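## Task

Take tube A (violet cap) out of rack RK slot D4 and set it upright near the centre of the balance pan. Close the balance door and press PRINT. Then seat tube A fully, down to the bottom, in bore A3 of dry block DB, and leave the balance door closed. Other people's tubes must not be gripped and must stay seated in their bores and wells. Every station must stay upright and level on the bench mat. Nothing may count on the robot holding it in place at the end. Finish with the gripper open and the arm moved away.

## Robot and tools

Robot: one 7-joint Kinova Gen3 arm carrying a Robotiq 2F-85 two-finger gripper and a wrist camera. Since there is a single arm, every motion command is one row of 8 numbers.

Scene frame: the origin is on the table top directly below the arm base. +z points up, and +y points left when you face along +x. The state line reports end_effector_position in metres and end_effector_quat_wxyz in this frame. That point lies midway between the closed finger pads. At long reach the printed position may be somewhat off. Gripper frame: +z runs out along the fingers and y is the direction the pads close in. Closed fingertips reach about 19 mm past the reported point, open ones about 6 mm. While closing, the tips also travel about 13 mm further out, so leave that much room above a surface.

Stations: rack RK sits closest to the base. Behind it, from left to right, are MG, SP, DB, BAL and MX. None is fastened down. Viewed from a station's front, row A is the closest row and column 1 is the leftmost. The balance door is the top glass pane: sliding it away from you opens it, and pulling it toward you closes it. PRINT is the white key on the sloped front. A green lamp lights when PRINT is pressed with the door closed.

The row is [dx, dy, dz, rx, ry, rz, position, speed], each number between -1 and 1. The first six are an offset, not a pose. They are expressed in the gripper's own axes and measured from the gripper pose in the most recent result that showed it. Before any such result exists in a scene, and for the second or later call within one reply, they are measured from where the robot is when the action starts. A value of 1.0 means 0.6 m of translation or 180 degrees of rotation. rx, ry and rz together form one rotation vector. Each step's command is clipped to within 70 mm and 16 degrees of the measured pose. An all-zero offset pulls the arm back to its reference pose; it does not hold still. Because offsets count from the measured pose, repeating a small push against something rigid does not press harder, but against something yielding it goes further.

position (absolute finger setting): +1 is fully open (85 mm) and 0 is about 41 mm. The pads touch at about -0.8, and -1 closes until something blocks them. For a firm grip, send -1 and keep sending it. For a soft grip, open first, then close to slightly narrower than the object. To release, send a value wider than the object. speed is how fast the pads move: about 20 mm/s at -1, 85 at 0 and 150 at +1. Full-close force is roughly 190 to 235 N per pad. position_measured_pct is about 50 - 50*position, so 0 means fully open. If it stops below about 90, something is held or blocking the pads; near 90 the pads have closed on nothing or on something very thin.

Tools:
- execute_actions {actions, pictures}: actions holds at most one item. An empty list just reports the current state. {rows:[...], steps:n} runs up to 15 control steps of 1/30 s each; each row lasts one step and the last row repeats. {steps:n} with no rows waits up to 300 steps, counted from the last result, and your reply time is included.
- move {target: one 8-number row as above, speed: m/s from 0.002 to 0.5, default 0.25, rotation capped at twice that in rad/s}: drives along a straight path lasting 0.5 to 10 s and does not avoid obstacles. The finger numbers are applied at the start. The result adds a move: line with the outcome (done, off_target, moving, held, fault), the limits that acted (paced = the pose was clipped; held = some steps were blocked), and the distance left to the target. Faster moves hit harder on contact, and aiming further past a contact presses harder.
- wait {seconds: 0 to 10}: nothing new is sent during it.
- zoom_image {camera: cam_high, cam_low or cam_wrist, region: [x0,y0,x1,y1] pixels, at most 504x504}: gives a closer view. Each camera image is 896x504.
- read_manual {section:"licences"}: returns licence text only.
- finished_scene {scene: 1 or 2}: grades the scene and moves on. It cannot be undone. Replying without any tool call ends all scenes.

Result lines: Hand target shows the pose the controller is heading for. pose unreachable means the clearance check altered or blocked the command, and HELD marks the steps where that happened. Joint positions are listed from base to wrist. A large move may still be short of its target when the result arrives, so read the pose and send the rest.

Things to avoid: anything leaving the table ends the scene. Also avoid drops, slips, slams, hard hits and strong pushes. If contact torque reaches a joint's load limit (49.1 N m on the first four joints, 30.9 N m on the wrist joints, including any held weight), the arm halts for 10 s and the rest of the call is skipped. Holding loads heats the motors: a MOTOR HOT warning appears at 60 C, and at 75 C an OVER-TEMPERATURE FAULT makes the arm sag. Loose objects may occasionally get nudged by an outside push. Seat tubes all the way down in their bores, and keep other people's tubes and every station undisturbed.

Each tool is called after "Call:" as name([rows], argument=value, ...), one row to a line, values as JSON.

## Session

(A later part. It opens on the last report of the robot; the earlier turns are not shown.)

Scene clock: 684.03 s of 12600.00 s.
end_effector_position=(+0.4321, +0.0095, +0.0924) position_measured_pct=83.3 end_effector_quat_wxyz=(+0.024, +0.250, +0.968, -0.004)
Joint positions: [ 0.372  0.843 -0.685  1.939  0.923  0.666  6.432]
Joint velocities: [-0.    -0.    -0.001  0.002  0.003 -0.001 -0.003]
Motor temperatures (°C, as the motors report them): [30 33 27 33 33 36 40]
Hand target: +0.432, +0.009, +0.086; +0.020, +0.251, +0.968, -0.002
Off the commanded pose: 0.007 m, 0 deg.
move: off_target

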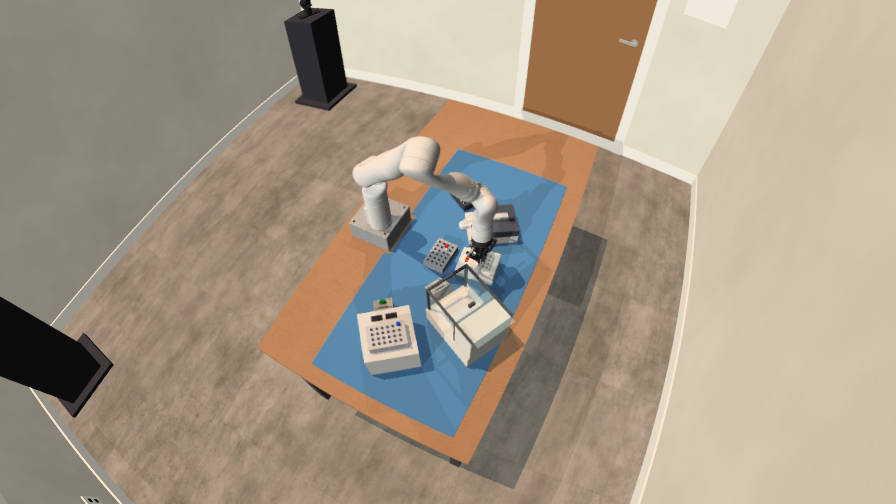

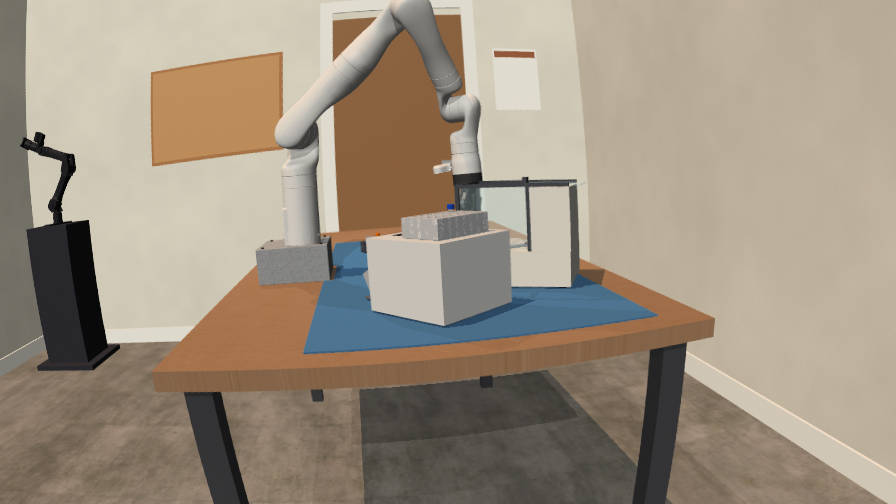

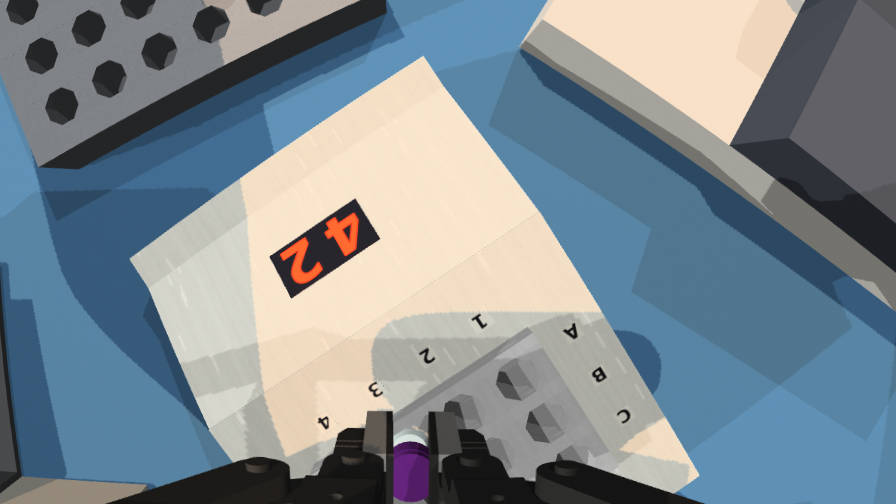

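Call:
execute_actions([
  {"rows":[[0,0,-0.002,0,0,0,-1,0],[0,0,-0.002,0,0,0,-1,0],[0,0,-0.002,0,0,0,-1,0],[0,0,-0.002,0,0,0,-1,0],[0,0,-0.002,0,0,0,-0.4,0]],"steps":15},
], pictures=false)

Call:
move(target=[0,0,-0.12,0,0,0,-0.4,0], speed=0.1)

Scene clock: 689.83 s of 12600.00 s.
end_effector_position=(+0.4321, +0.0096, +0.0936) position_measured_pct=69.8 end_effector_quat_wxyz=(+0.024, +0.250, +0.968, -0.004)
Joint positions: [ 0.373  0.84  -0.686  1.939  0.919  0.668  6.435]
Joint velocities: [ 0.     0.     0.001 -0.002 -0.001 -0.     0.001]
Motor temperatures (°C, as the motors report them): [30 33 27 33 33 36 40]
Hand target: +0.432, +0.010, +0.094; +0.023, +0.250, +0.968, -0.004
Off the commanded pose: 0.000 m, 0 deg.
Steps of this call (steps 1 to 159: nothing new was sent; steps 160 to 174: all 15 steps of this action). Readings (end_effector_position | what the end effector reports):
160: (+0.4323, +0.0095, +0.0928) | position_measured_pct=83.3
161: (+0.4325, +0.0094, +0.0936) | position_measured_pct=83.3
163: (+0.4321, +0.0098, +0.0939) | position_measured_pct=83.3
167: (+0.4321, +0.0097, +0.0936) | position_measured_pct=78.6
174: the state above

Scene clock: 691.20 s of 12600.00 s.
end_effector_position=(+0.4286, +0.0110, +0.1651) position_measured_pct=69.8 end_effector_quat_wxyz=(+0.023, +0.250, +0.968, -0.004)
Joint positions: [ 0.454  0.709 -0.814  1.908  0.75   0.815  6.57 ]
Joint velocities: [ 0.004 -0.004 -0.003 -0.003 -0.002  0.002  0.002]
Motor temperatures (°C, as the motors report them): [30 33 27 33 33 36 40]
Hand target: +0.429, +0.011, +0.165; +0.023, +0.250, +0.968, -0.004
Off the commanded pose: 0.000 m, 0 deg.
move: done

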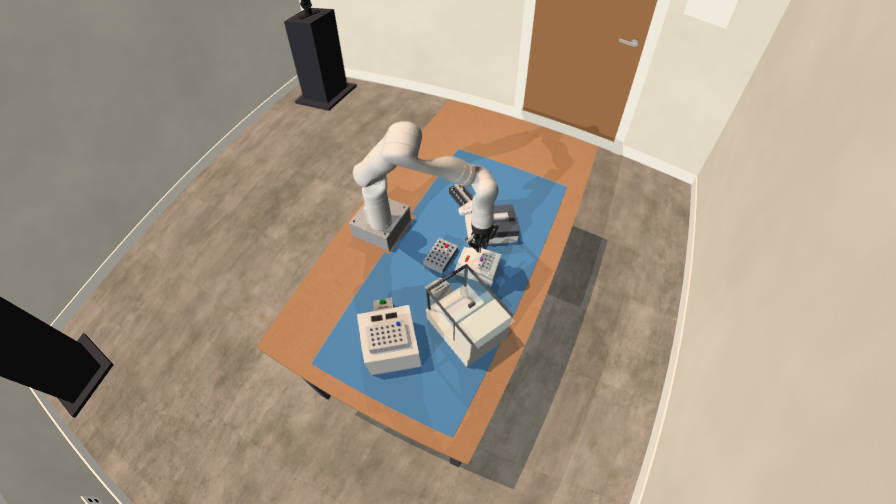

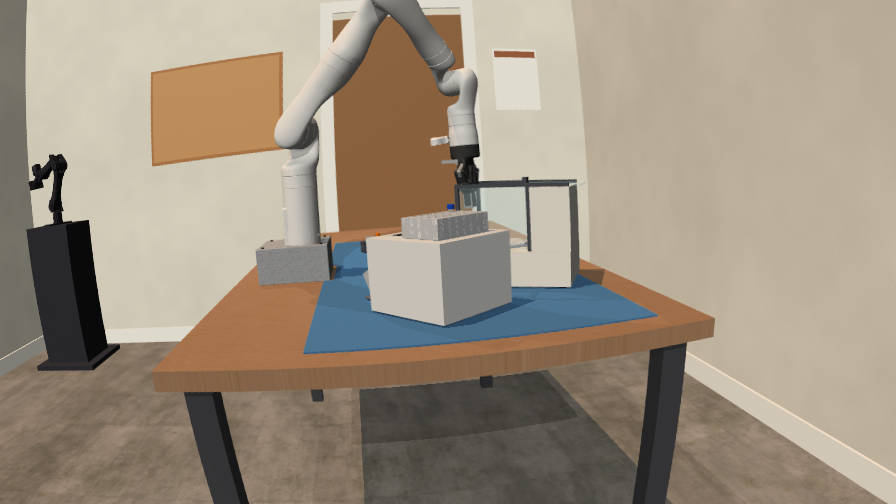

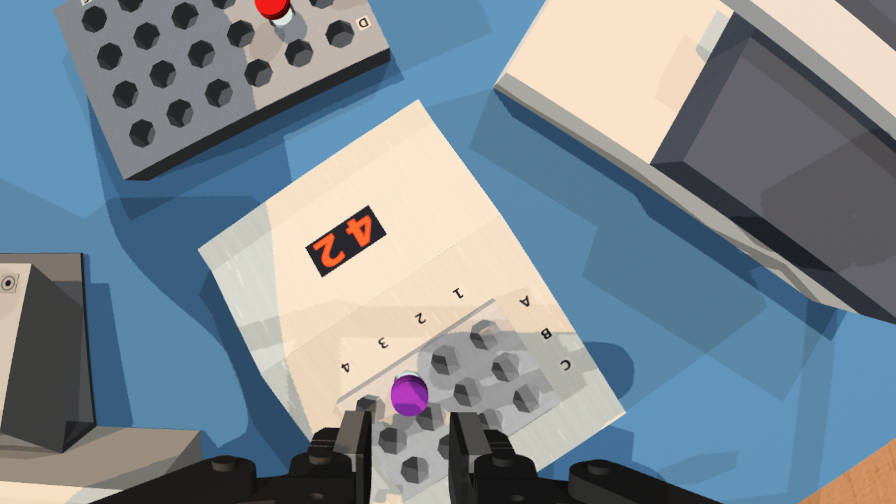

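Call:
move(target=[0,0,-0.18,0,0,0.5,-0.35,0], speed=0.2)

Scene clock: 702.47 s of 12600.00 s.
end_effector_position=(+0.4236, +0.0130, +0.2728) position_measured_pct=67.5 end_effector_quat_wxyz=(+0.018, +0.861, +0.508, +0.014)
Joint positions: [ 0.308  0.425 -0.558  1.796  0.299  0.964  5.396]
Joint velocities: [-0.003 -0.002  0.002 -0.     0.002  0.001 -0.006]
Motor temperatures (°C, as the motors report them): [30 33 27 33 33 36 40]
Hand target: +0.424, +0.013, +0.273; +0.018, +0.861, +0.507, +0.014
Off the commanded pose: 0.000 m, 0 deg.
move: done

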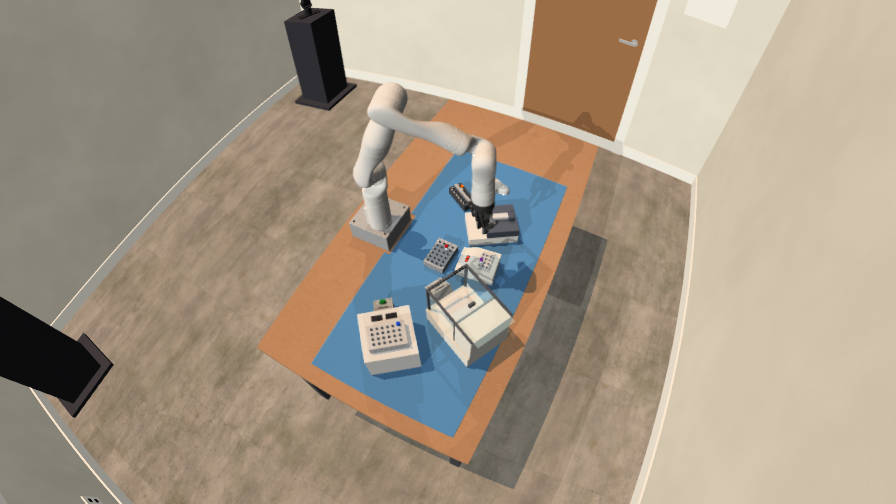

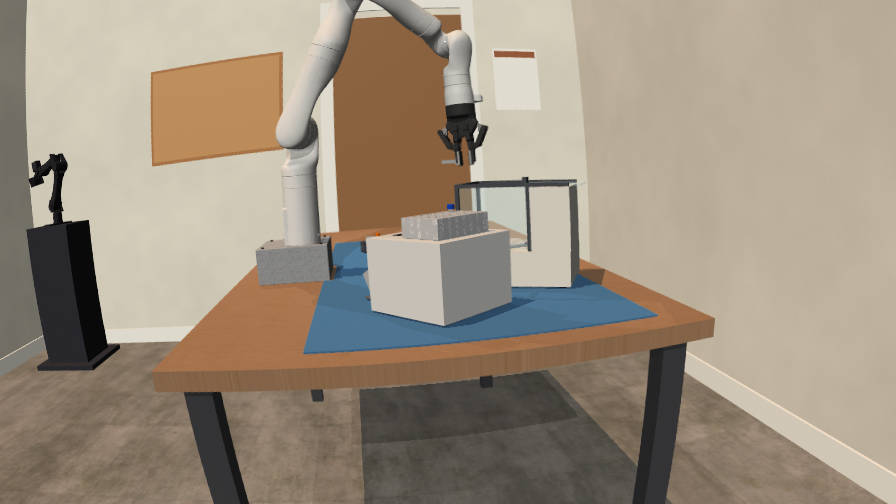

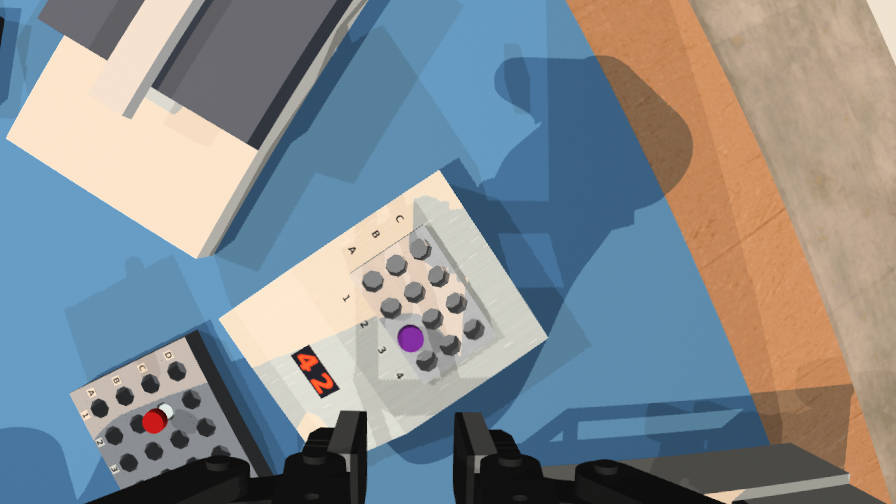

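Call:
move(target=[-0.3107,0.3223,0,0.0057,0,0,-0.35,0], speed=0.2)

Scene clock: 711.13 s of 12600.00 s.
end_effector_position=(+0.5034, -0.2426, +0.2812) position_measured_pct=67.5 end_effector_quat_wxyz=(+0.010, +0.861, +0.508, +0.010)
Joint positions: [ 0.664  0.698 -0.47   1.272  0.315  1.217  5.96 ]
Joint velocities: [ 0.     0.01   0.001 -0.009 -0.001  0.004  0.003]
Motor temperatures (°C, as the motors report them): [30 33 27 33 33 36 40]
Hand target: +0.503, -0.243, +0.281; +0.010, +0.861, +0.508, +0.010
Off the commanded pose: 0.002 m, 0 deg.
move: done

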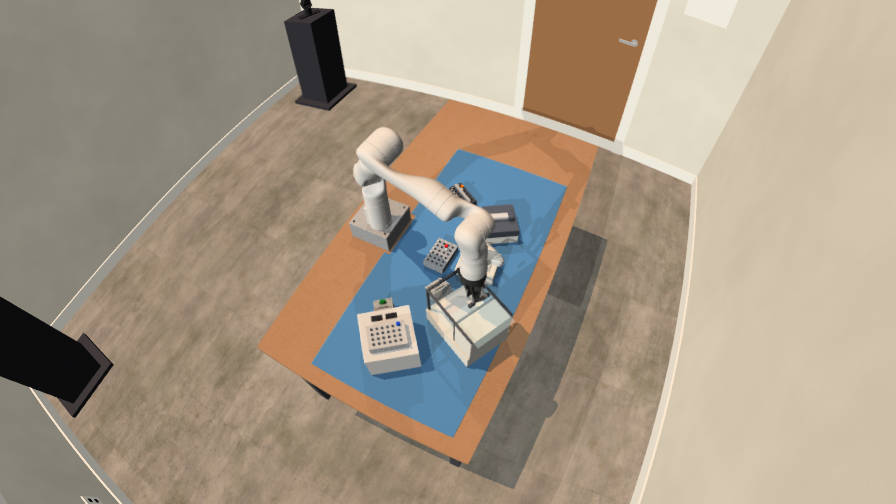

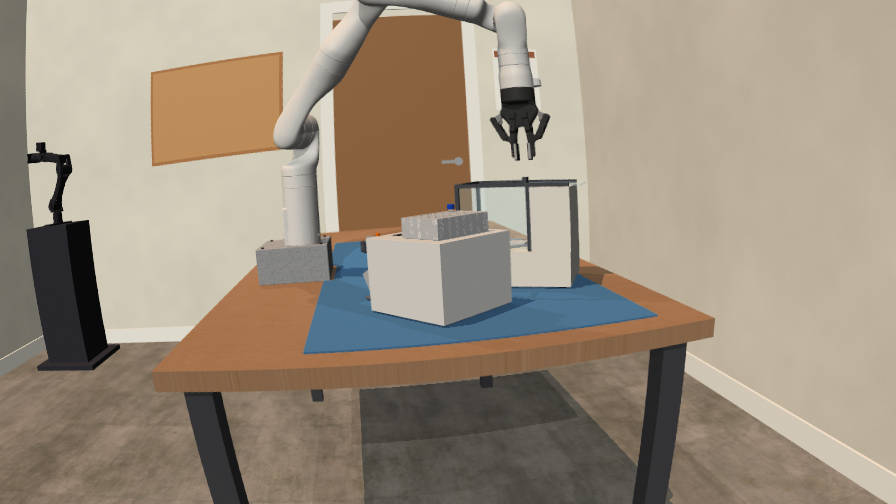

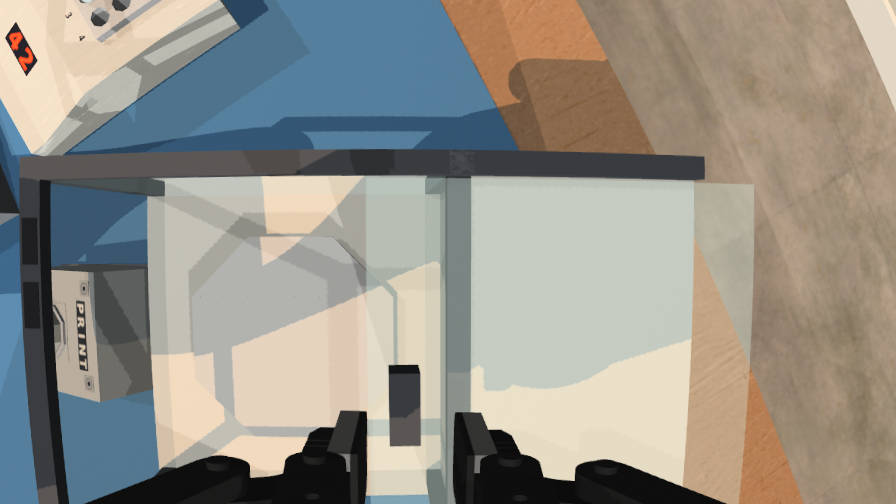

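Call:
move(target=[-0.004,-0.0035,0.0725,0,0,0,-0.35,0], speed=0.05)

Scene clock: 716.53 s of 12600.00 s.
end_effector_position=(+0.5017, -0.2441, +0.2378) position_measured_pct=67.5 end_effector_quat_wxyz=(+0.010, +0.861, +0.508, +0.010)
Joint positions: [ 0.667  0.74  -0.458  1.343  0.338  1.109  5.942]
Joint velocities: [-0.     0.002 -0.     0.001  0.001 -0.003  0.001]
Motor temperatures (°C, as the motors report them): [30 33 27 34 33 36 40]
Hand target: +0.502, -0.244, +0.238; +0.010, +0.861, +0.508, +0.010
Off the commanded pose: 0.000 m, 0 deg.
move: done

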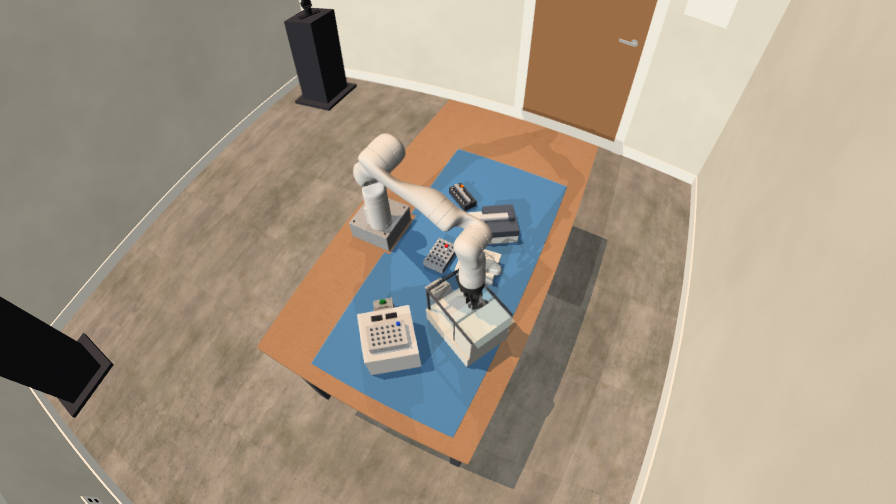

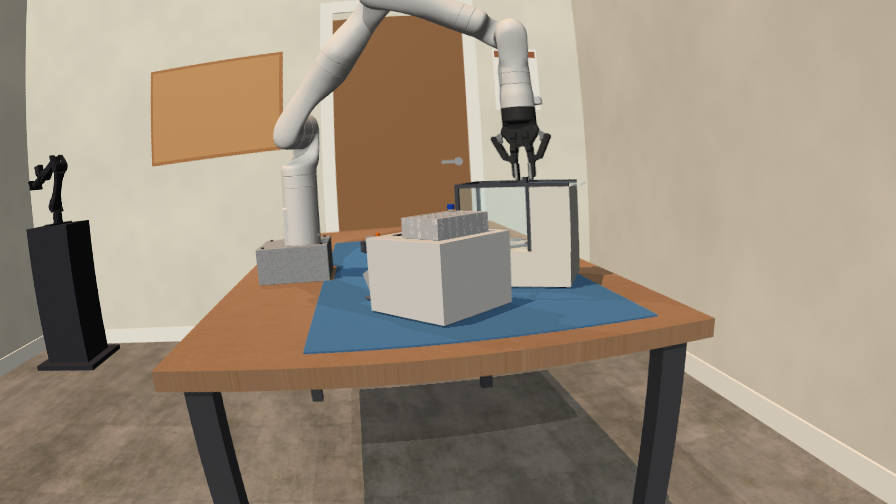

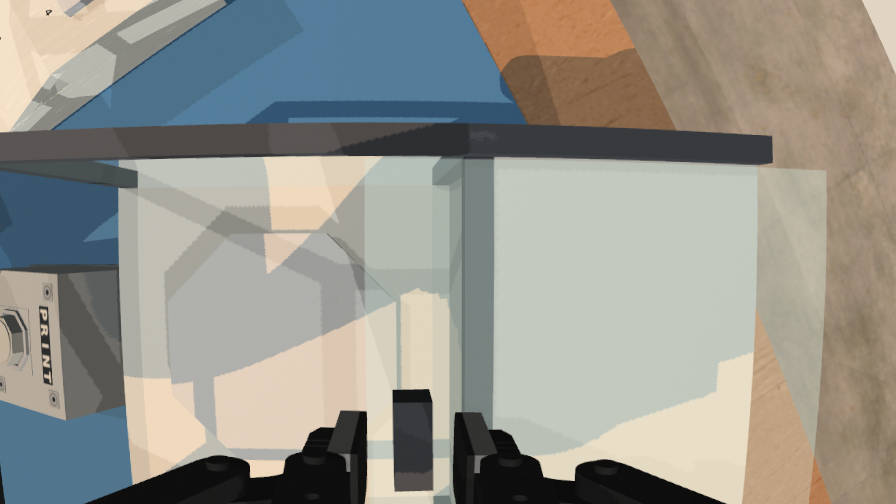

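Call:
move(target=[0,-0.1667,-0.0048,0,0,0,-0.35,0], speed=0.06)

Call:
move(target=[0,-0.032,-0.001,0,0,0,-0.35,0], speed=0.012)

Scene clock: 723.67 s of 12600.00 s.
end_effector_position=(+0.4144, -0.1967, +0.2376) position_measured_pct=67.5 end_effector_quat_wxyz=(+0.011, +0.862, +0.507, +0.010)
Joint positions: [ 0.73   0.545 -0.491  1.721  0.311  0.925  5.887]
Joint velocities: [ 0.001 -0.003  0.001  0.003  0.001 -0.001 -0.001]
Motor temperatures (°C, as the motors report them): [30 33 27 34 33 36 40]
Hand target: +0.414, -0.196, +0.238; +0.011, +0.861, +0.508, +0.010
Off the commanded pose: 0.001 m, 0 deg.
move: done

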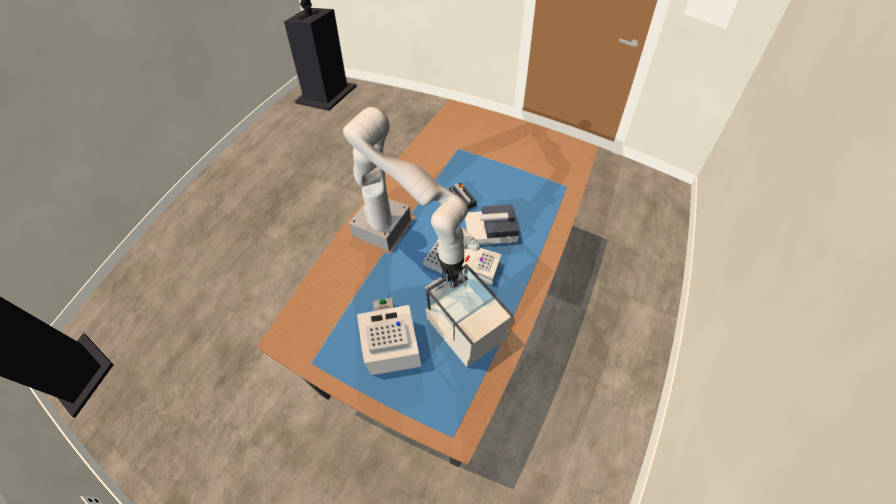

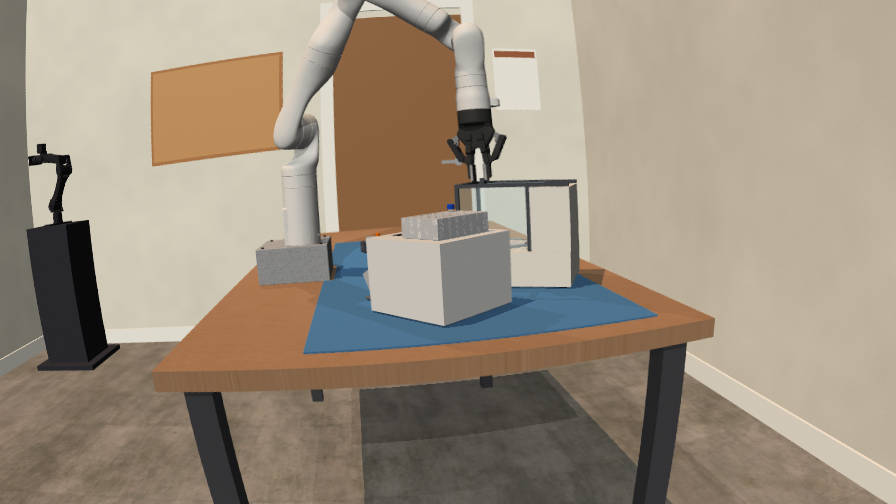

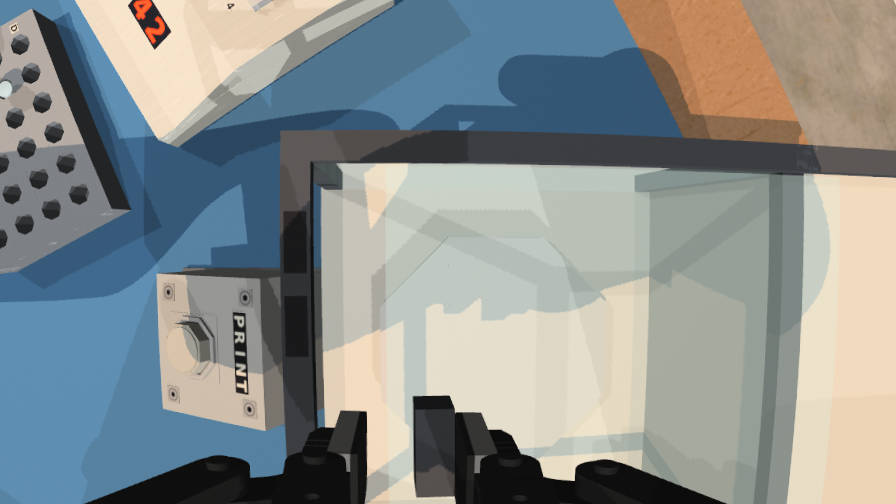

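Scene clock: 725.50 s of 12600.00 s.
end_effector_position=(+0.3981, -0.1882, +0.2377) position_measured_pct=67.5 end_effector_quat_wxyz=(+0.012, +0.862, +0.507, +0.011)
Joint positions: [ 0.741  0.509 -0.498  1.785  0.304  0.893  5.88 ]
Joint velocities: [ 0.001 -0.003 -0.001  0.005 -0.001 -0.002 -0.001]
Motor temperatures (°C, as the motors report them): [30 33 27 34 33 36 40]
Hand target: +0.398, -0.187, +0.238; +0.011, +0.862, +0.507, +0.010
Off the commanded pose: 0.001 m, 0 deg.
move: done

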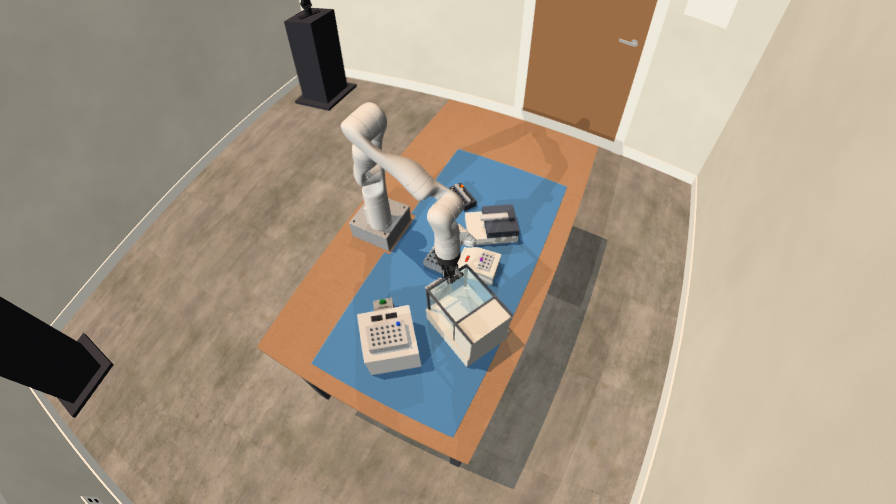

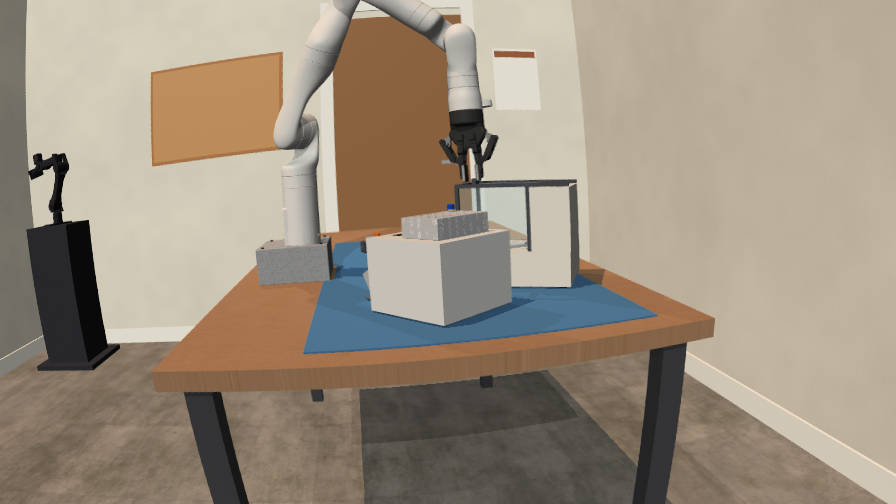

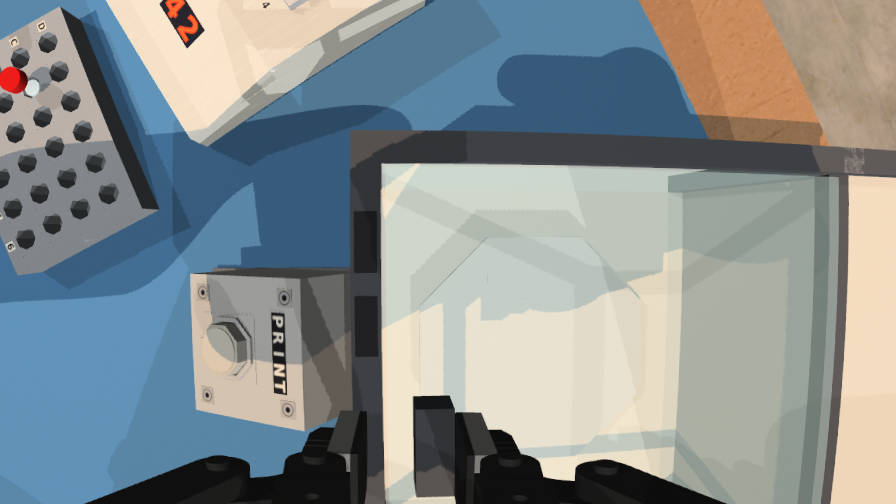

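Call:
move(target=[0,-0.004,-0.0003,0,0,0,-0.35,0], speed=0.006)

Scene clock: 730.03 s of 12600.00 s.
end_effector_position=(+0.3969, -0.1876, +0.2380) position_measured_pct=67.5 end_effector_quat_wxyz=(+0.013, +0.862, +0.507, +0.012)
Joint positions: [ 0.743  0.505 -0.499  1.792  0.304  0.888  5.879]
Joint velocities: [ 0.    -0.001  0.001  0.001 -0.001 -0.003 -0.001]
Motor temperatures (°C, as the motors report them): [30 33 27 34 33 36 40]
Hand target: +0.396, -0.187, +0.238; +0.012, +0.862, +0.507, +0.011
Off the commanded pose: 0.001 m, 0 deg.
move: done

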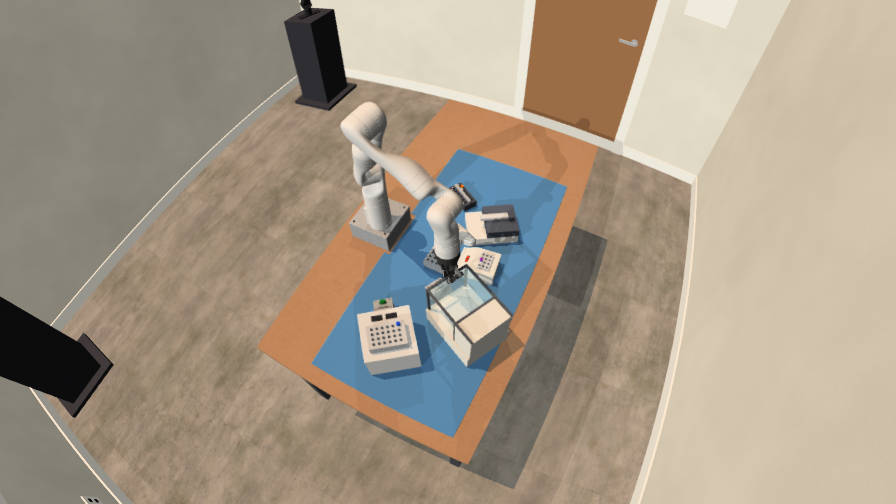

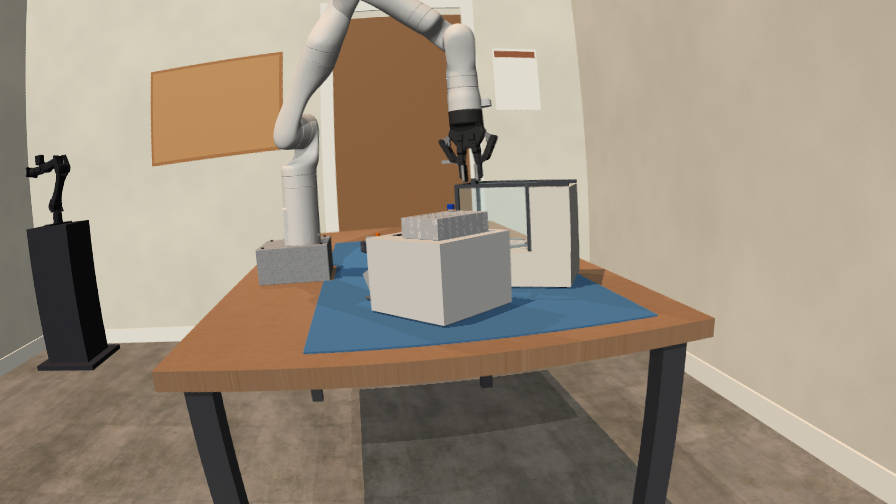

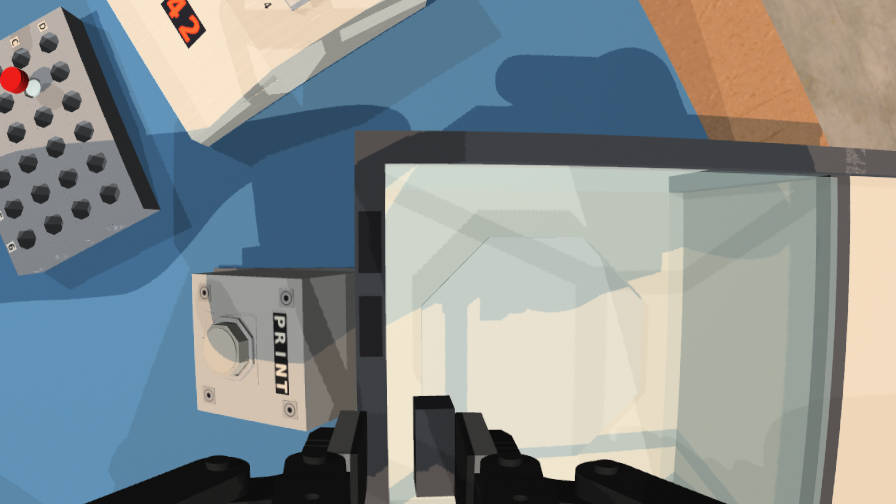

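Call:
move(target=[0,0.006,-0.002,0,0,0,-0.35,0], speed=0.01)

Call:
move(target=[0,0,-0.12,0,0,0,-0.35,0], speed=0.1)

Scene clock: 734.47 s of 12600.00 s.
end_effector_position=(+0.4000, -0.1894, +0.2394) position_measured_pct=67.5 end_effector_quat_wxyz=(+0.013, +0.862, +0.507, +0.012)
Joint positions: [ 0.742  0.509 -0.498  1.778  0.304  0.897  5.882]
Joint velocities: [-0.     0.001 -0.001 -0.002 -0.002  0.002  0.001]
Motor temperatures (°C, as the motors report them): [30 33 27 34 33 36 40]
Hand target: +0.400, -0.189, +0.239; +0.013, +0.862, +0.507, +0.012
Off the commanded pose: 0.000 m, 0 deg.
move: done

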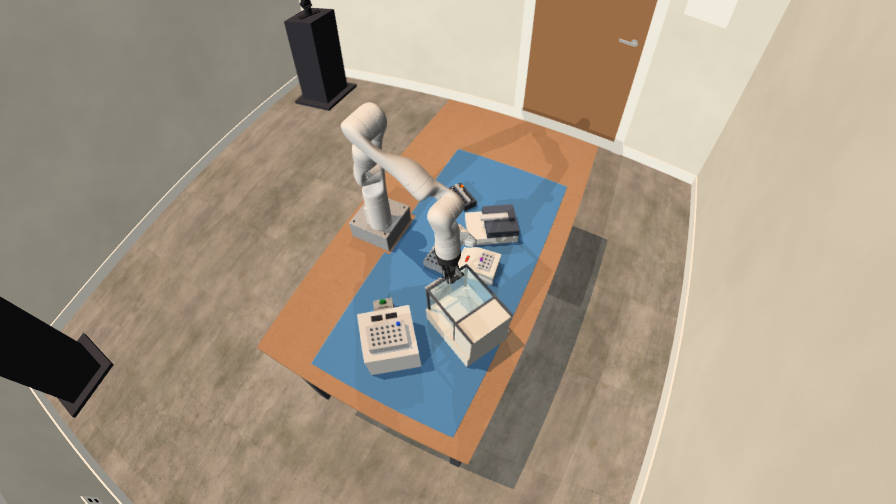

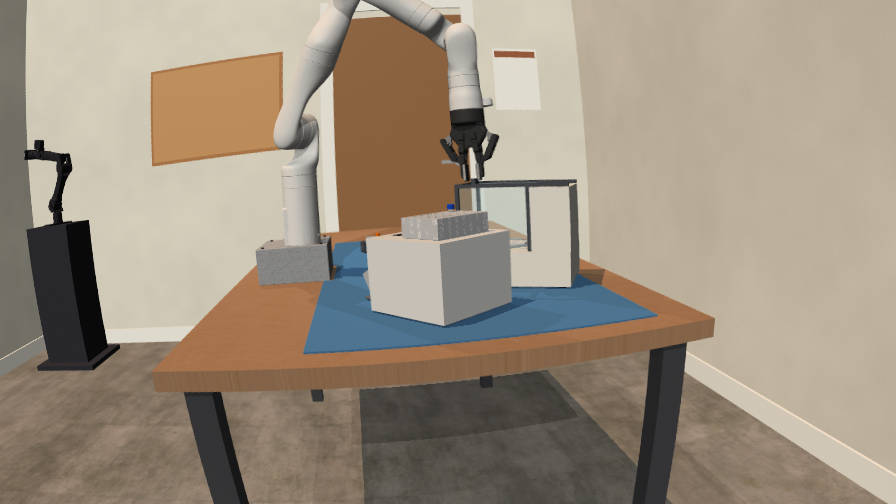

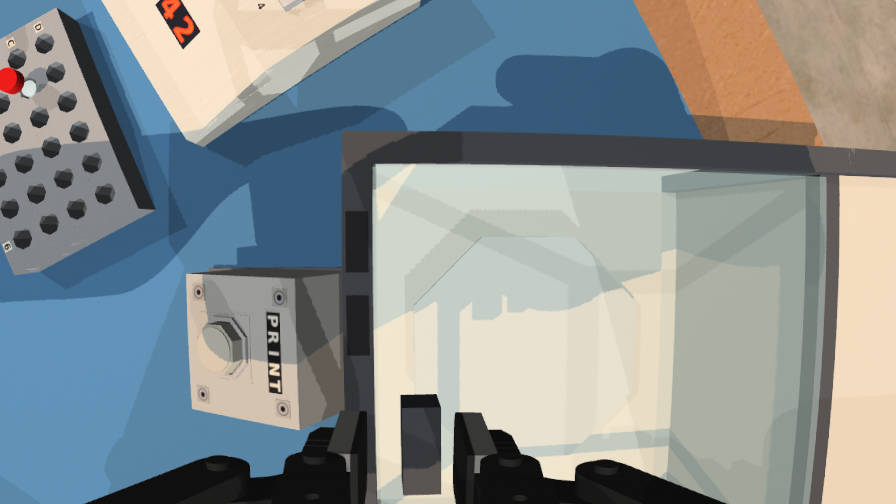

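Scene clock: 735.60 s of 12600.00 s.
end_effector_position=(+0.3975, -0.1884, +0.3111) position_measured_pct=67.5 end_effector_quat_wxyz=(+0.013, +0.862, +0.507, +0.012)
Joint positions: [ 0.773  0.41  -0.533  1.669  0.231  1.094  5.945]
Joint velocities: [ 0.001 -0.002 -0.001 -0.001 -0.002  0.002  0.001]
Motor temperatures (°C, as the motors report them): [30 33 27 34 33 36 40]
Hand target: +0.397, -0.188, +0.311; +0.013, +0.862, +0.507, +0.012
Off the commanded pose: 0.000 m, 0 deg.
move: done

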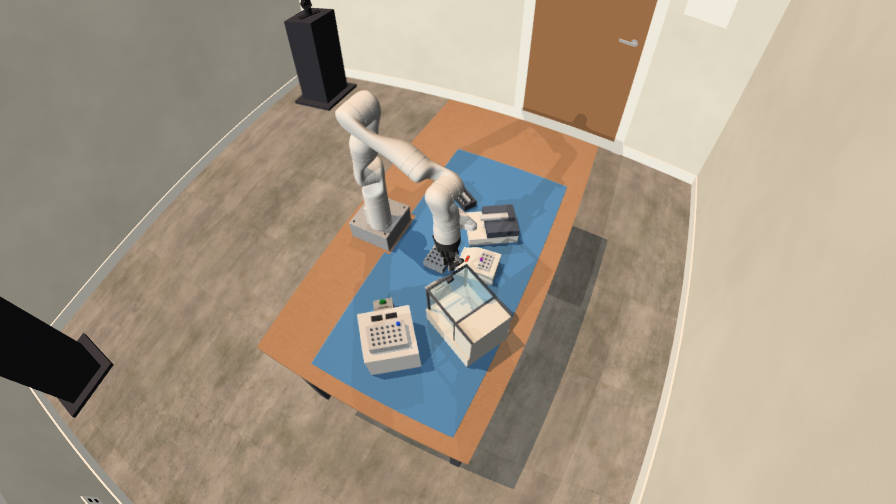

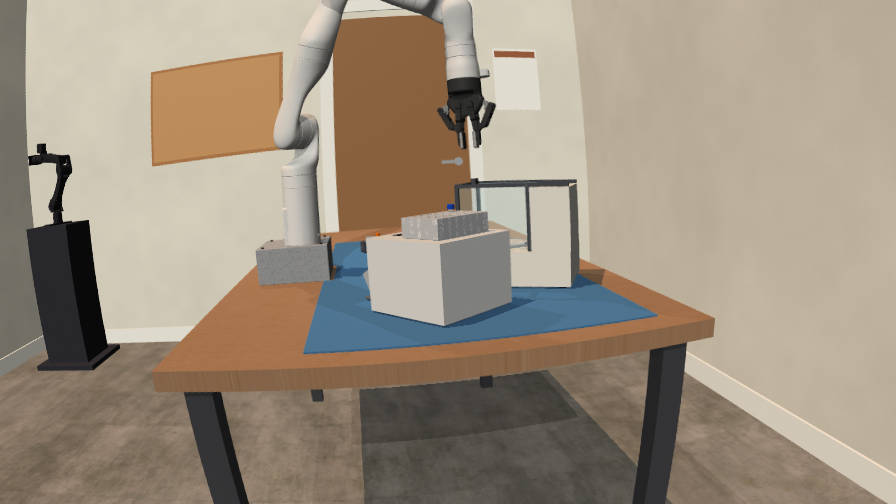

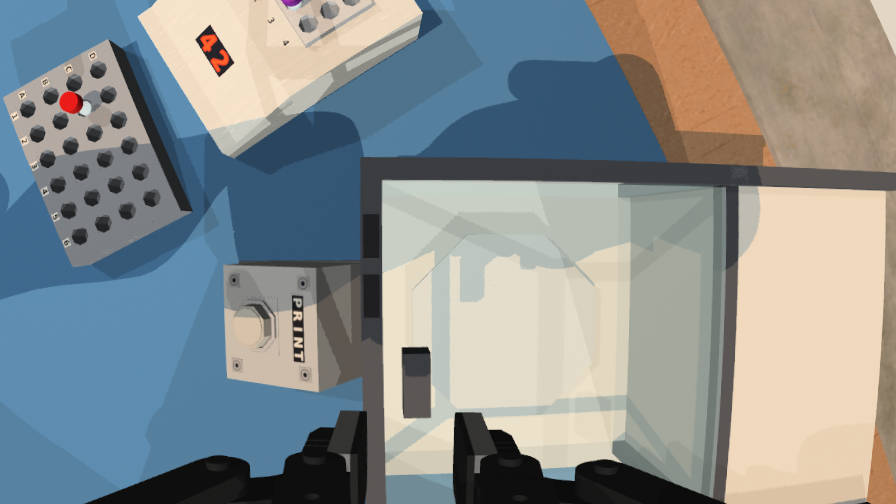

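Call:
finished_scene(scene=1)

The scene is finished: the task was done.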